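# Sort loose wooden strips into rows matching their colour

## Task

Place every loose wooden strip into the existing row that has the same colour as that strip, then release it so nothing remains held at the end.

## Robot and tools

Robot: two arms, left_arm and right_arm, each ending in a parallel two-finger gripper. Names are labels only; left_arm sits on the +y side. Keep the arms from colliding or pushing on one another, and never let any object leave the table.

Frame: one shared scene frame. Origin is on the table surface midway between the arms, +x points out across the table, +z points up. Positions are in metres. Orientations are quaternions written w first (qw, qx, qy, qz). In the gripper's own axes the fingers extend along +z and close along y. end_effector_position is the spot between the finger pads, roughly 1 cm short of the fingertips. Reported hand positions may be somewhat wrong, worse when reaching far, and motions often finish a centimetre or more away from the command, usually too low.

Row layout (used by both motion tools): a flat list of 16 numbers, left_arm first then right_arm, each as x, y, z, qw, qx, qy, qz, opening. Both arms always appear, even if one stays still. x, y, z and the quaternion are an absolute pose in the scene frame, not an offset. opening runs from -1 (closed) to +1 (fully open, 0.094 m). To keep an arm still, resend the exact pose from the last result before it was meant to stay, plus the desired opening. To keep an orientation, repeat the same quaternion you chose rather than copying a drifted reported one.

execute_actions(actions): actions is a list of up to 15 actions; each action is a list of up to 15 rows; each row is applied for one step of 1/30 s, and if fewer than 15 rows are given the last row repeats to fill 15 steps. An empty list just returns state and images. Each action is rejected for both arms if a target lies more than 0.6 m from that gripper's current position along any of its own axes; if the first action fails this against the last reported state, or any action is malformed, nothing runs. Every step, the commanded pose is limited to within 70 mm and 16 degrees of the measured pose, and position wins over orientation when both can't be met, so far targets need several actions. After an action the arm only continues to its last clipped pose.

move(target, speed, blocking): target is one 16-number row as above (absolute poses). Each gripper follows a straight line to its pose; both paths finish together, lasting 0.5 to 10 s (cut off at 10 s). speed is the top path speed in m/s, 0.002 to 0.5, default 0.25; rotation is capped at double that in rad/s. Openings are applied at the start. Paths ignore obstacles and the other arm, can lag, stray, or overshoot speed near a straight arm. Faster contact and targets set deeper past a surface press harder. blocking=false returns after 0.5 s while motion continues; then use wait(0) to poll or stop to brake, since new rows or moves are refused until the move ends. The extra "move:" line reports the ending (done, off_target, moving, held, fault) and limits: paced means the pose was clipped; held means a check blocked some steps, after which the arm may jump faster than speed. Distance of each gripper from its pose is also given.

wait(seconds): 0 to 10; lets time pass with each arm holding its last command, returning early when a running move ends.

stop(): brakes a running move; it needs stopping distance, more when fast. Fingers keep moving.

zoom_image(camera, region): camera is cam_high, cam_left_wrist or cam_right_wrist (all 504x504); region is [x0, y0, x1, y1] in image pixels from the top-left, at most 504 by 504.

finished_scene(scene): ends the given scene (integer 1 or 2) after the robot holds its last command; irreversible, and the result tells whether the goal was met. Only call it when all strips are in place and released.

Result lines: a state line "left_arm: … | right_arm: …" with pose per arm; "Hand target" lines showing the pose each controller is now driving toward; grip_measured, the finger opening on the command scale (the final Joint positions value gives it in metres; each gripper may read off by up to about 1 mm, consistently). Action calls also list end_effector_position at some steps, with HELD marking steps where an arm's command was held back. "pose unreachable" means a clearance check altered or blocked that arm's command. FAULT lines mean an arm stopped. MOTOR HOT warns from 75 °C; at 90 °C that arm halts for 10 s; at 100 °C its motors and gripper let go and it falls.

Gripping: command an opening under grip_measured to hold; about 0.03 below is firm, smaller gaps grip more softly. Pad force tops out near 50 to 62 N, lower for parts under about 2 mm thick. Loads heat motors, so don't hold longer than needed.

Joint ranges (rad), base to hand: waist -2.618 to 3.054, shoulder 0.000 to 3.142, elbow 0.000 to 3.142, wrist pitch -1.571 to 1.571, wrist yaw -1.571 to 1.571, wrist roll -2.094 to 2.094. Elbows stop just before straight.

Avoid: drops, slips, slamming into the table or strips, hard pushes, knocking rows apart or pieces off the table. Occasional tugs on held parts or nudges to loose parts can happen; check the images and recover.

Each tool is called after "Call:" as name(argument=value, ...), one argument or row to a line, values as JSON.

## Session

Call:
move(
  target=[0.2,0.35,0.2,0,0,1,0,1,0.2,-0.35,0.2,0,0,1,0,1],
)

Call:
zoom_image(
  camera="cam_high",
  region=[60,200,480,430],
)

Scene clock: 4.27 s.
left_arm: end_effector_position=(+0.2041, +0.3487, +0.2028) grip_measured=+1.000 end_effector_quat_wxyz=(+0.046, +0.003, +0.999, +0.005) | right_arm: end_effector_position=(+0.1939, -0.3512, +0.1926) grip_measured=+1.000 end_effector_quat_wxyz=(+0.004, -0.001, +1.000, -0.011)
Joint positions: left_arm=[-0.123  1.277  1.355 -1.558 -0.02  -0.098  0.094] | right_arm=[-0.138  1.398  1.408 -1.573  0.022 -0.004  0.094]
Joint velocities: left_arm=[-0.002  0.007  0.002 -0.081  0.007 -0.066  0.   ] | right_arm=[-0.022  0.002  0.002  0.007 -0.051 -0.051  0.   ]
Hand target (left_arm): +0.202, +0.348, +0.201; +0.035, +0.001, +0.999, +0.010
Hand target (right_arm): +0.198, -0.351, +0.197; +0.009, -0.000, +1.000, -0.004
Off the commanded pose (left_arm): 0.005 m, 5 deg.
Off the commanded pose (right_arm): 0.010 m, 1 deg.
joint sent to its limit (left arm) — the command would take joint 4 (wrist pitch) past its lower limit, so that joint was sent only as far as its limit.
joint sent to its limit (right arm) — the command would take joint 4 (wrist pitch) past its lower limit, so that joint was sent only as far as its limit.
move: off_target (left_arm)

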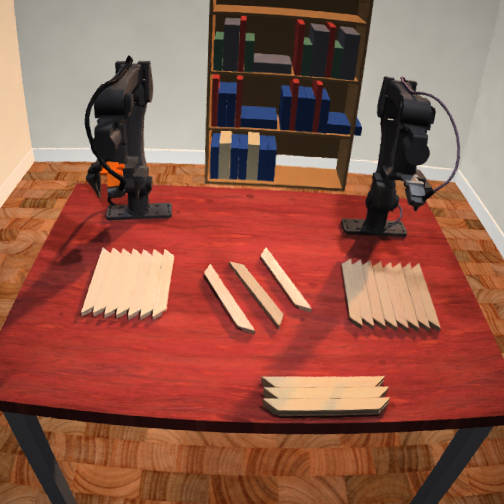

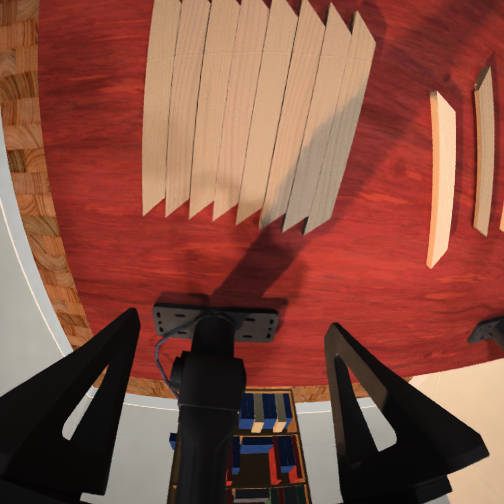

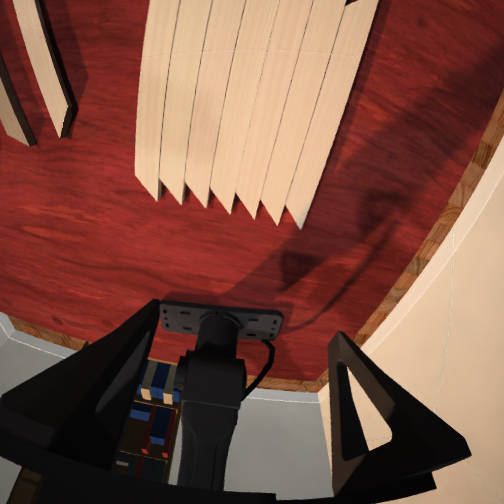

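Region (60, 200, 480, 430) of cam_high's 504x504 image, scaled by 1.200, with more detail than that image has; it fills the top 276 rows of this view, and the rest is white.

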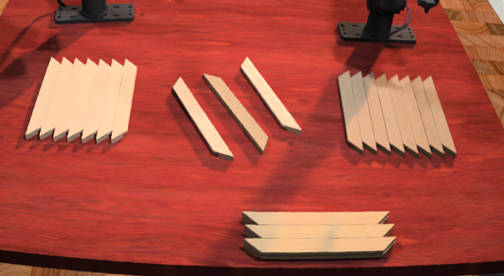

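Call:
move(
  target=[0.27,0.2,0.1,0,0.976,0.216,0,0.3,0.35,-0.06,0.05,0,-0.216,0.976,0,0.3],
  speed=0.4,
)

Scene clock: 9.13 s.
left_arm: end_effector_position=(+0.2646, +0.2084, +0.0963) grip_measured=+0.302 end_effector_quat_wxyz=(-0.018, +0.968, +0.249, +0.008) | right_arm: end_effector_position=(+0.3500, -0.0667, +0.0431) grip_measured=+0.301 end_effector_quat_wxyz=(+0.000, -0.210, +0.978, -0.011)
Joint positions: left_arm=[-0.578  1.732  1.355 -1.208 -0.037  2.078  0.061] | right_arm=[ 0.51   2.431  2.194 -1.342  0.019  0.224  0.061]
Joint velocities: left_arm=[-0.007 -0.007  0.002  0.022  0.022  0.007 -0.001] | right_arm=[ 0.012  0.002 -0.002 -0.066  0.022 -0.051  0.   ]
Hand target (left_arm): +0.270, +0.202, +0.099; -0.012, +0.971, +0.238, +0.014
Hand target (right_arm): +0.351, -0.060, +0.050; +0.006, -0.216, +0.976, -0.003
Off the commanded pose (left_arm): 0.011 m, 5 deg.
Off the commanded pose (right_arm): 0.010 m, 1 deg.
joint sent to its limit (left arm) — the command would take joint 6 (wrist roll) past its upper limit, so that joint was sent only as far as its limit.
move: off_target (left_arm)

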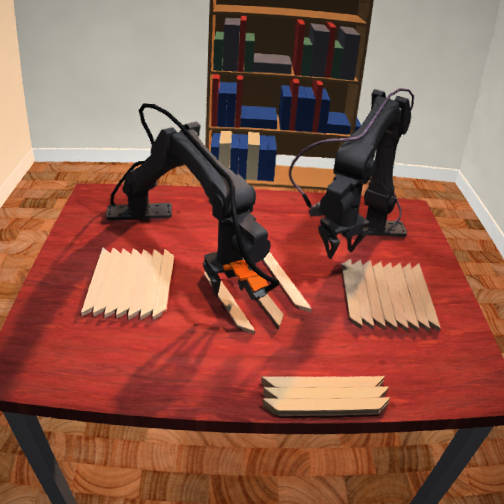

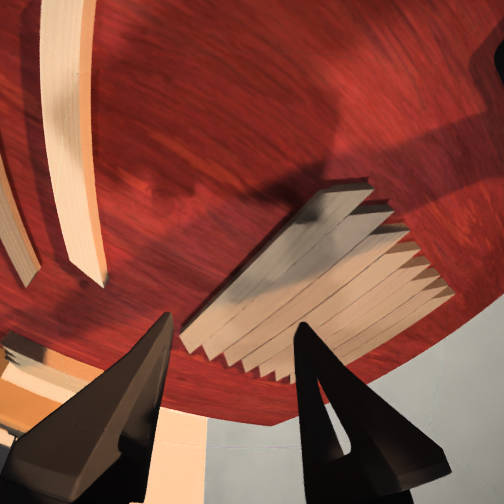

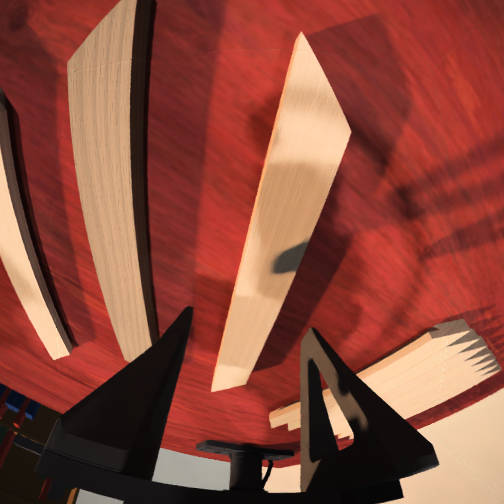

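Call:
move(
  target=[0.27,0.2,0.1,0,0.976,0.216,0,0.3,0.35,-0.064,0.005,0,-0.2,0.98,0,0.3],
  speed=0.07,
)

Call:
move(
  target=[0.27,0.2,0.1,0,0.976,0.216,0,0.3,0.35,-0.064,0.005,0,-0.2,0.98,0,-0.55],
)

Call:
move(
  target=[0.27,0.2,0.1,0,0.976,0.216,0,0.3,0.33,-0.1,0.08,0,-0.2,0.98,0,-0.55],
  speed=0.15,
)

Call:
move(
  target=[0.325,0.0,0.05,0,0.976,0.216,0,0.3,0.3,-0.27,0.09,0,-0.2,0.98,0,-0.55],
)

Scene clock: 10.93 s.
left_arm: end_effector_position=(+0.2647, +0.2086, +0.0963) grip_measured=+0.302 end_effector_quat_wxyz=(-0.019, +0.969, +0.248, +0.008) | right_arm: end_effector_position=(+0.3471, -0.0670, +0.0130) grip_measured=+0.301 end_effector_quat_wxyz=(-0.003, -0.204, +0.979, -0.007)
Joint positions: left_arm=[-0.578  1.732  1.355 -1.208 -0.038  2.08   0.061] | right_arm=[ 0.51   2.431  2.075 -1.225  0.011  0.235  0.061]
Joint velocities: left_arm=[-0.007 -0.012  0.002  0.037 -0.022  0.037  0.   ] | right_arm=[-0.002 -0.007 -0.002 -0.022 -0.007  0.022  0.   ]
Hand target (left_arm): +0.270, +0.200, +0.100; -0.009, +0.971, +0.239, +0.010
Hand target (right_arm): +0.350, -0.064, +0.005; -0.000, -0.200, +0.980, -0.000
Off the commanded pose (left_arm): 0.011 m, 4 deg.
Off the commanded pose (right_arm): 0.009 m, 1 deg.
joint sent to its limit (left arm) — the command would take joint 6 (wrist roll) past its upper limit, so that joint was sent only as far as its limit.
move: off_target (left_arm)

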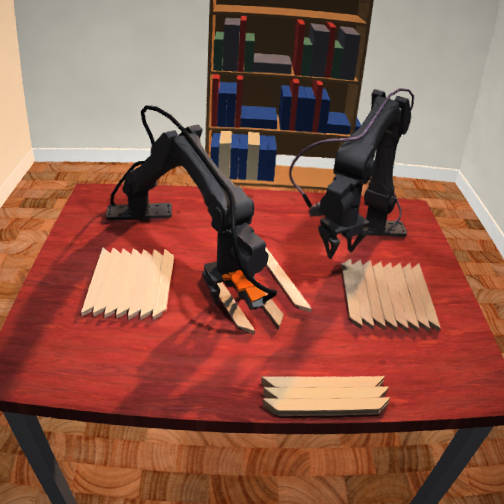

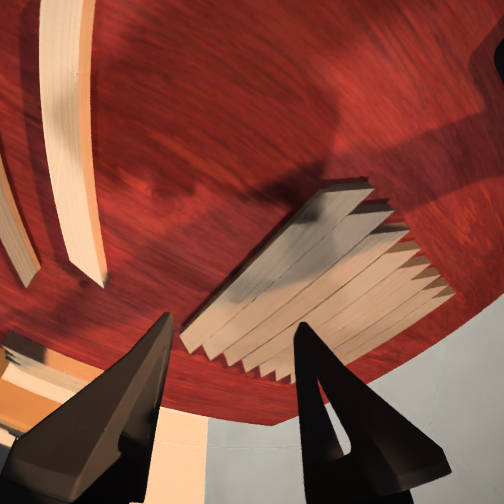

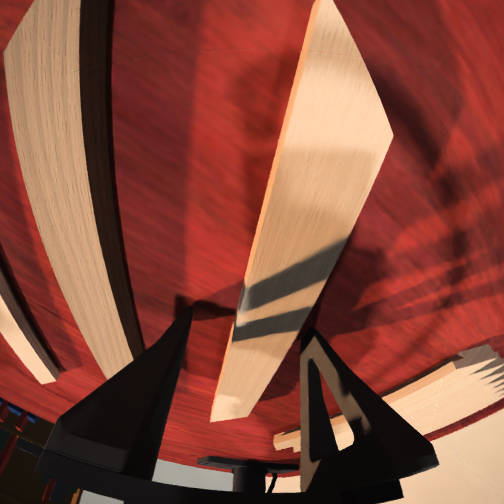

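Scene clock: 11.63 s.
left_arm: end_effector_position=(+0.2647, +0.2086, +0.0963) grip_measured=+0.302 end_effector_quat_wxyz=(-0.019, +0.969, +0.248, +0.008) | right_arm: end_effector_position=(+0.3477, -0.0666, +0.0130) grip_measured=-0.431 end_effector_quat_wxyz=(-0.002, -0.204, +0.979, -0.007)
Joint positions: left_arm=[-0.578  1.732  1.355 -1.208 -0.038  2.08   0.061] | right_arm=[ 0.51   2.431  2.075 -1.223  0.011  0.235  0.027]
Joint velocities: left_arm=[ 0.007  0.012 -0.012  0.007  0.051 -0.051  0.   ] | right_arm=[-0.017  0.017 -0.012  0.066 -0.051  0.022 -0.   ]
Hand target (left_arm): +0.270, +0.200, +0.100; -0.009, +0.971, +0.239, +0.010
Hand target (right_arm): +0.350, -0.064, +0.005; -0.000, -0.200, +0.980, -0.000
Off the commanded pose (left_arm): 0.011 m, 4 deg.
Off the commanded pose (right_arm): 0.009 m, 1 deg.
joint sent to its limit (left arm) — the command would take joint 6 (wrist roll) past its upper limit, so that joint was sent only as far as its limit.
move: off_target (left_arm)

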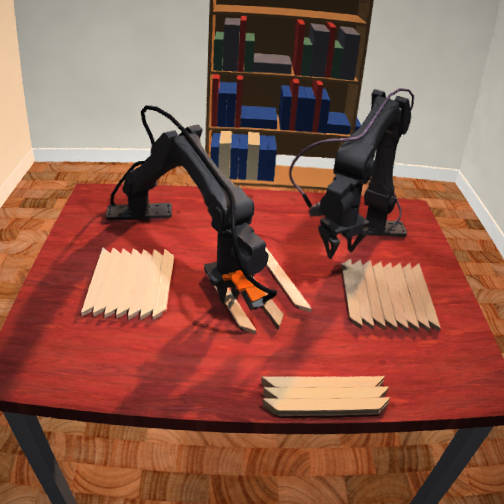

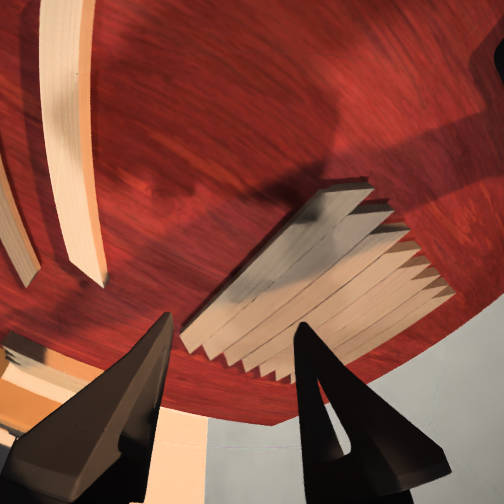

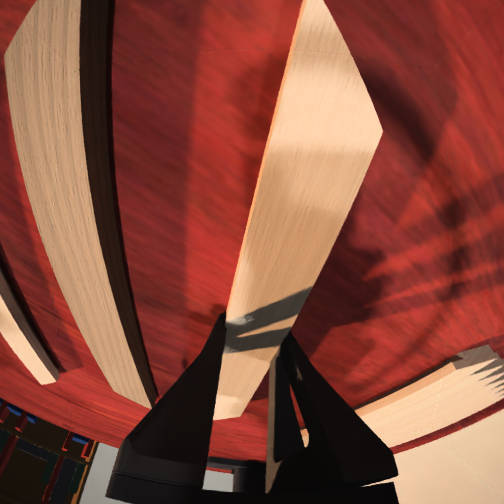

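Scene clock: 12.67 s.
left_arm: end_effector_position=(+0.2647, +0.2086, +0.0963) grip_measured=+0.302 end_effector_quat_wxyz=(-0.019, +0.969, +0.248, +0.008) | right_arm: end_effector_position=(+0.3302, -0.0987, +0.0690) grip_measured=-0.431 end_effector_quat_wxyz=(-0.007, -0.200, +0.980, -0.008)
Joint positions: left_arm=[-0.578  1.732  1.355 -1.208 -0.038  2.08   0.061] | right_arm=[ 0.475  2.261  2.002 -1.331  0.01   0.209  0.027]
Joint velocities: left_arm=[ 0.002 -0.002  0.007  0.022 -0.066  0.022 -0.001] | right_arm=[ 0.002 -0.027 -0.012 -0.095 -0.007  0.022  0.   ]
Hand target (left_arm): +0.270, +0.200, +0.100; -0.009, +0.971, +0.239, +0.010
Hand target (right_arm): +0.330, -0.100, +0.080; -0.001, -0.200, +0.980, -0.000
Off the commanded pose (left_arm): 0.011 m, 4 deg.
Off the commanded pose (right_arm): 0.011 m, 1 deg.
joint sent to its limit (left arm) — the command would take joint 6 (wrist roll) past its upper limit, so that joint was sent only as far as its limit.
move: off_target (left_arm, right_arm)

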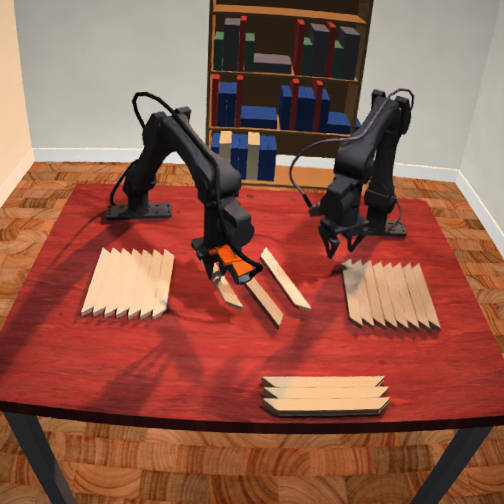

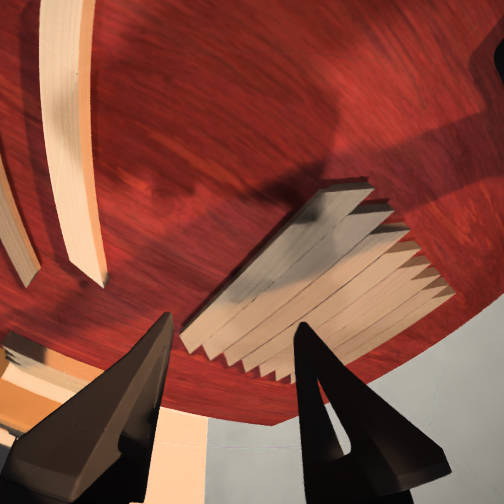

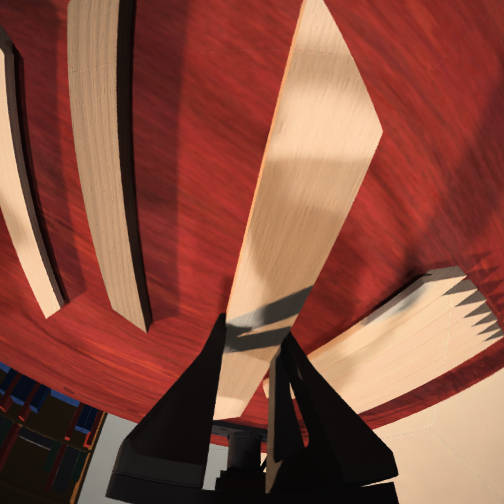

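Scene clock: 14.43 s.
left_arm: end_effector_position=(+0.3317, +0.0021, +0.0506) grip_measured=+0.302 end_effector_quat_wxyz=(+0.005, +0.977, +0.211, +0.014) | right_arm: end_effector_position=(+0.2967, -0.2723, +0.0806) grip_measured=-0.431 end_effector_quat_wxyz=(-0.026, -0.197, +0.980, -0.005)
Joint positions: left_arm=[-0.857  2.536  2.415 -1.428 -0.019  1.877  0.061] | right_arm=[ 0.095  1.867  1.457 -1.214  0.009 -0.165  0.027]
Joint velocities: left_arm=[ 0.002 -0.012 -0.022 -0.051  0.037  0.007  0.   ] | right_arm=[-0.012  0.012  0.007  0.037 -0.037 -0.022 -0.001]
Hand target (left_arm): +0.328, +0.001, +0.048; -0.000, +0.976, +0.216, +0.003
Hand target (right_arm): +0.299, -0.270, +0.090; -0.004, -0.200, +0.980, +0.001
Off the commanded pose (left_arm): 0.007 m, 2 deg.
Off the commanded pose (right_arm): 0.010 m, 3 deg.
move: off_target (right_arm)

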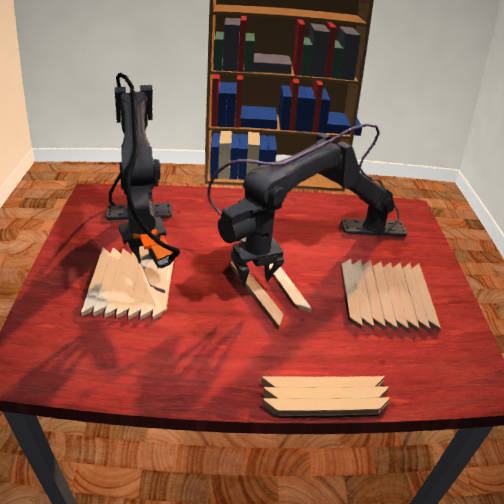

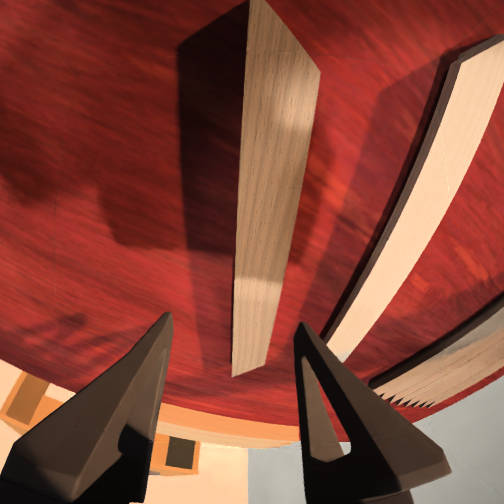

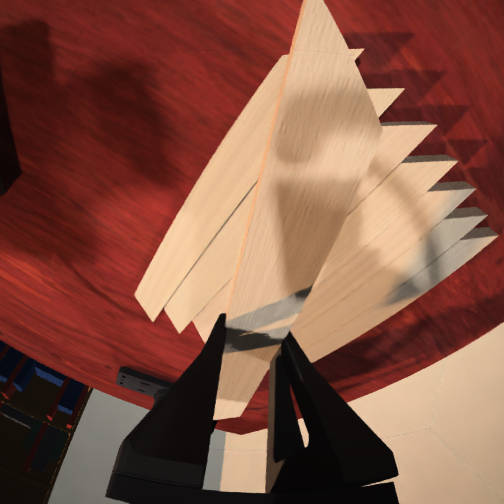

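Call:
move(
  target=[0.32,0.013,0.008,0,0.985,0.174,0,0.3,0.3,-0.27,0.09,0,-0.2,0.98,0,-0.55],
  speed=0.07,
)

Call:
move(
  target=[0.32,0.013,0.008,0,0.985,0.174,0,-0.55,0.3,-0.27,0.09,0,-0.2,0.98,0,-0.55],
)

Call:
move(
  target=[0.32,0.03,0.08,0,0.985,0.174,0,-0.55,0.3,-0.27,0.09,0,-0.2,0.98,0,-0.55],
  speed=0.15,
)

Call:
move(
  target=[0.31,0.195,0.045,0,0.01,1,0,-0.55,0.33,-0.1,0.05,0,-0.954,0.301,0,-0.55],
  speed=0.4,
)

Call:
move(
  target=[0.31,0.195,0.014,0,0.01,1,0,-0.55,0.33,-0.1,0.01,0,-0.954,0.301,0,-0.55],
  speed=0.05,
)

Scene clock: 16.73 s.
left_arm: end_effector_position=(+0.3201, +0.0142, +0.0070) grip_measured=+0.301 end_effector_quat_wxyz=(-0.010, +0.984, +0.178, +0.003) | right_arm: end_effector_position=(+0.2964, -0.2724, +0.0782) grip_measured=-0.431 end_effector_quat_wxyz=(-0.026, -0.197, +0.980, -0.005)
Joint positions: left_arm=[-0.857  2.48   2.139 -1.242 -0.016  1.944  0.061] | right_arm=[ 0.095  1.867  1.448 -1.204  0.009 -0.166  0.027]
Joint velocities: left_arm=[ 0.002  0.002  0.012  0.022  0.066  0.007 -0.001] | right_arm=[-0.002  0.012  0.007  0.022 -0.037  0.007  0.001]
Hand target (left_arm): +0.319, +0.014, +0.008; -0.001, +0.985, +0.174, -0.000
Hand target (right_arm): +0.300, -0.270, +0.090; -0.000, -0.200, +0.980, -0.000
Off the commanded pose (left_arm): 0.002 m, 1 deg.
Off the commanded pose (right_arm): 0.013 m, 3 deg.
move: off_target (right_arm)

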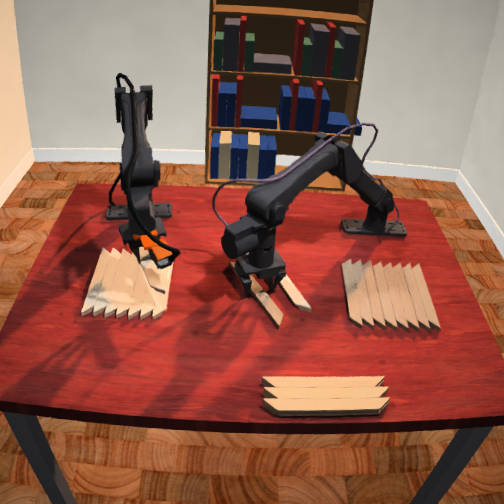

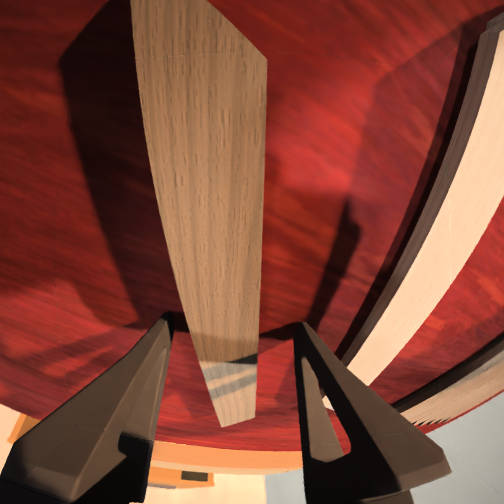

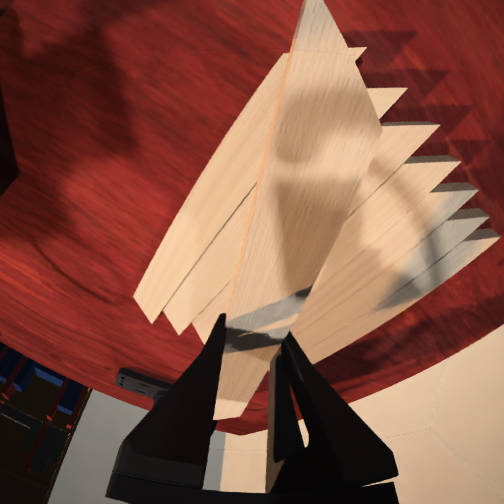

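Scene clock: 17.43 s.
left_arm: end_effector_position=(+0.3210, +0.0130, +0.0069) grip_measured=-0.424 end_effector_quat_wxyz=(-0.007, +0.984, +0.178, +0.005) | right_arm: end_effector_position=(+0.2964, -0.2724, +0.0782) grip_measured=-0.431 end_effector_quat_wxyz=(-0.026, -0.197, +0.980, -0.005)
Joint positions: left_arm=[-0.857  2.48   2.139 -1.237 -0.015  1.946  0.027] | right_arm=[ 0.095  1.867  1.448 -1.204  0.009 -0.166  0.027]
Joint velocities: left_arm=[-0.002  0.007  0.012  0.066  0.037  0.022 -0.002] | right_arm=[ 0.002 -0.002 -0.007  0.051 -0.037 -0.066 -0.   ]
Hand target (left_arm): +0.320, +0.013, +0.008; -0.000, +0.985, +0.174, -0.000
Hand target (right_arm): +0.300, -0.270, +0.090; -0.000, -0.200, +0.980, -0.000
Off the commanded pose (left_arm): 0.001 m, 1 deg.
Off the commanded pose (right_arm): 0.013 m, 3 deg.
move: off_target (right_arm)

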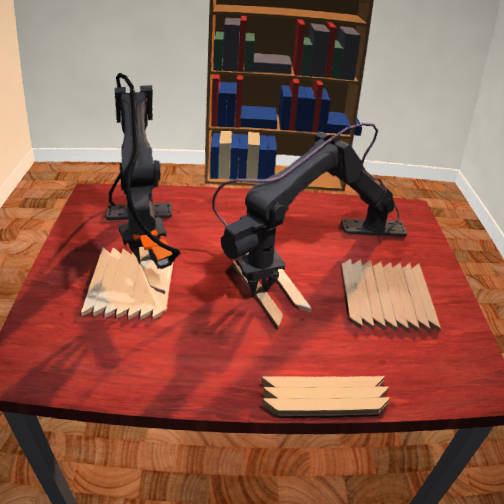

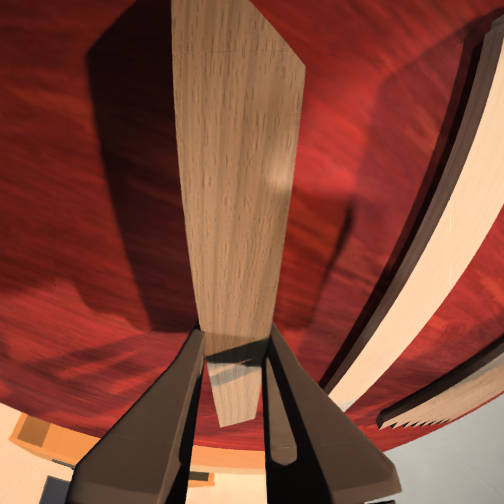

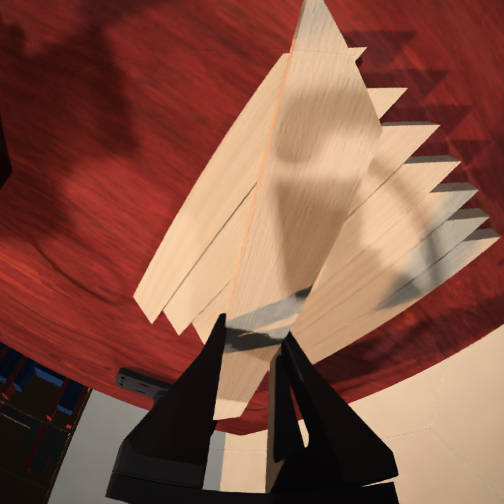

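Scene clock: 18.57 s.
left_arm: end_effector_position=(+0.3201, +0.0281, +0.0704) grip_measured=-0.424 end_effector_quat_wxyz=(-0.006, +0.984, +0.176, +0.004) | right_arm: end_effector_position=(+0.2964, -0.2724, +0.0782) grip_measured=-0.431 end_effector_quat_wxyz=(-0.026, -0.197, +0.980, -0.005)
Joint positions: left_arm=[-0.837  2.409  2.262 -1.43  -0.014  1.97   0.027] | right_arm=[ 0.095  1.867  1.448 -1.204  0.009 -0.166  0.027]
Joint velocities: left_arm=[-0.007  0.007  0.007 -0.007 -0.037  0.022  0.   ] | right_arm=[-0.017  0.002  0.007 -0.022  0.007  0.037 -0.001]
Hand target (left_arm): +0.321, +0.029, +0.080; +0.001, +0.985, +0.174, +0.000
Hand target (right_arm): +0.300, -0.270, +0.090; -0.000, -0.200, +0.980, -0.000
Off the commanded pose (left_arm): 0.010 m, 1 deg.
Off the commanded pose (right_arm): 0.013 m, 3 deg.
move: off_target (right_arm)

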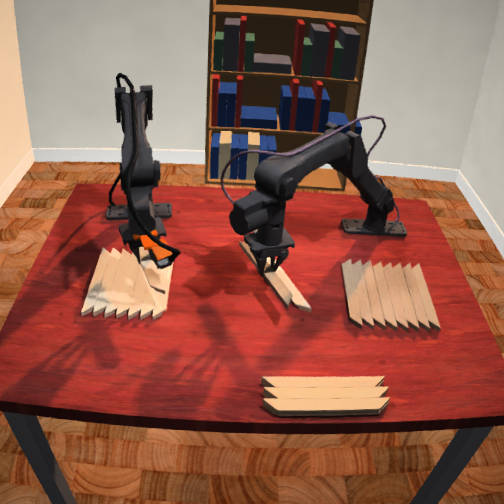

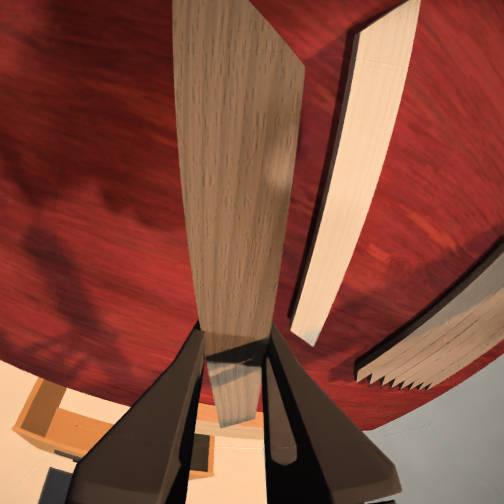

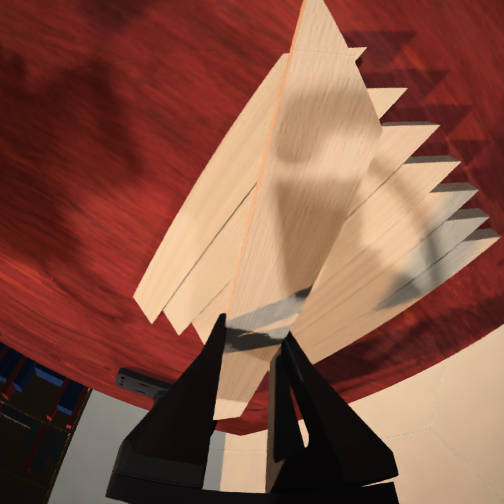

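Scene clock: 22.70 s.
left_arm: end_effector_position=(+0.3044, +0.1932, +0.0411) grip_measured=-0.424 end_effector_quat_wxyz=(-0.015, +0.021, +1.000, +0.005) | right_arm: end_effector_position=(+0.3323, -0.1060, +0.0455) grip_measured=-0.431 end_effector_quat_wxyz=(+0.003, +0.951, -0.309, +0.010)
Joint positions: left_arm=[-0.533  1.95   1.41  -1.063  0.006 -0.473  0.027] | right_arm=[ 0.462  2.228  1.854 -1.189  0.019 -1.916  0.027]
Joint velocities: left_arm=[ 0.002 -0.002 -0.002  0.022  0.125  0.007  0.   ] | right_arm=[-0.012 -0.002 -0.007  0.007 -0.037 -0.037  0.   ]
Hand target (left_arm): +0.306, +0.195, +0.046; -0.003, +0.010, +1.000, -0.002
Hand target (right_arm): +0.330, -0.100, +0.050; -0.001, +0.954, -0.301, +0.004
Off the commanded pose (left_arm): 0.007 m, 2 deg.
Off the commanded pose (right_arm): 0.008 m, 2 deg.
move: done

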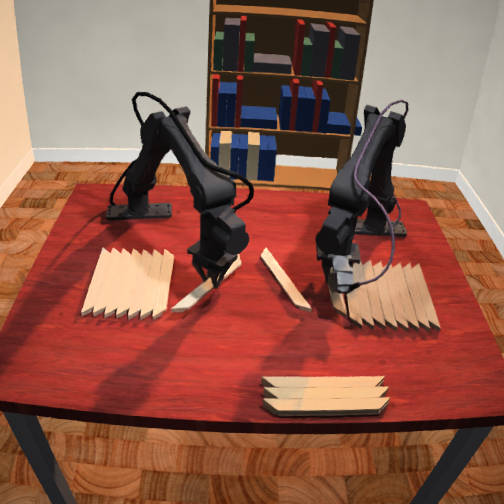

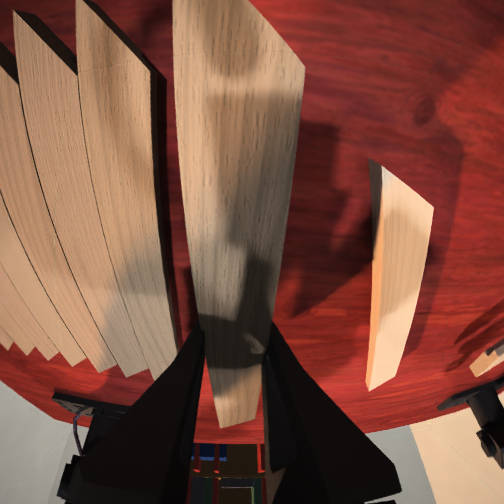

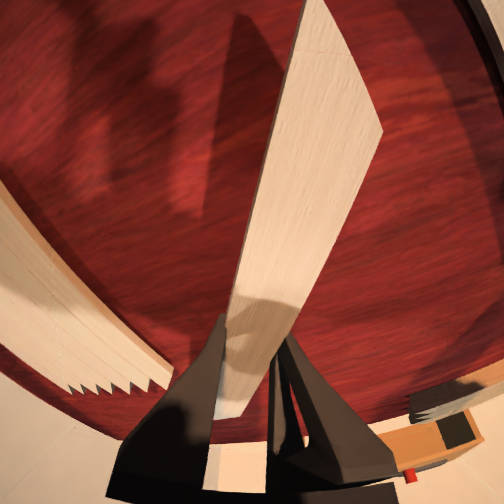

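Scene clock: 23.90 s.
left_arm: end_effector_position=(+0.3098, +0.1901, +0.0242) grip_measured=-0.424 end_effector_quat_wxyz=(+0.006, +0.021, +1.000, -0.007) | right_arm: end_effector_position=(+0.3341, -0.1047, +0.0127) grip_measured=-0.431 end_effector_quat_wxyz=(+0.004, +0.951, -0.308, +0.009)
Joint positions: left_arm=[-0.533  1.95   1.339 -0.943  0.006 -0.473  0.027] | right_arm=[ 0.462  2.268  1.788 -1.087  0.019 -1.918  0.027]
Joint velocities: left_arm=[ 0.002 -0.012 -0.012 -0.051  0.007 -0.037 -0.001] | right_arm=[ 0.017  0.002 -0.017  0.007 -0.022  0.051 -0.001]
Hand target (left_arm): +0.309, +0.195, +0.014; -0.000, +0.010, +1.000, -0.000
Hand target (right_arm): +0.330, -0.100, +0.010; +0.000, +0.954, -0.301, +0.000
Off the commanded pose (left_arm): 0.011 m, 2 deg.
Off the commanded pose (right_arm): 0.007 m, 1 deg.
move: off_target (left_arm)

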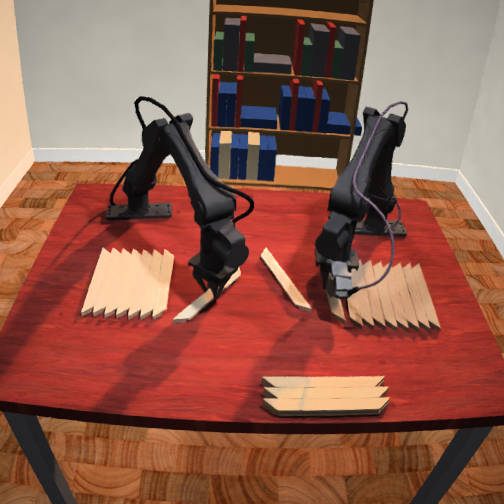

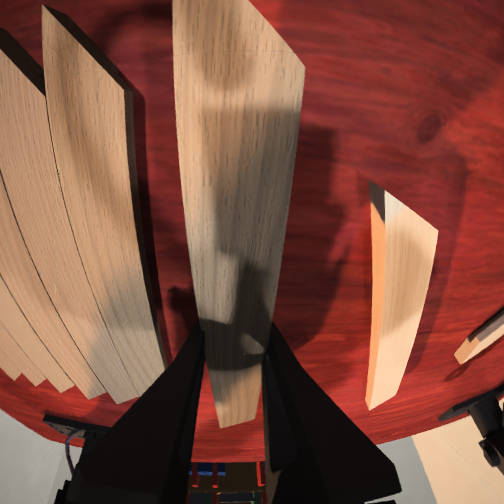

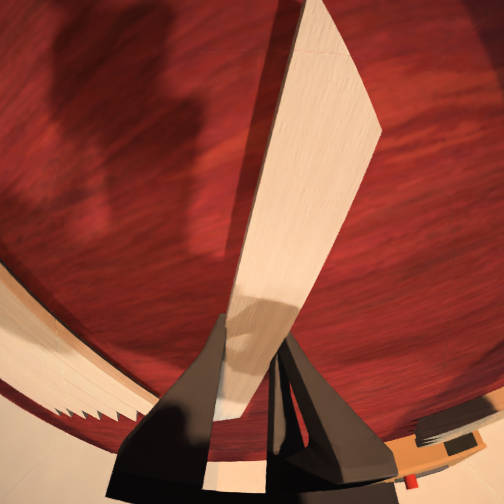

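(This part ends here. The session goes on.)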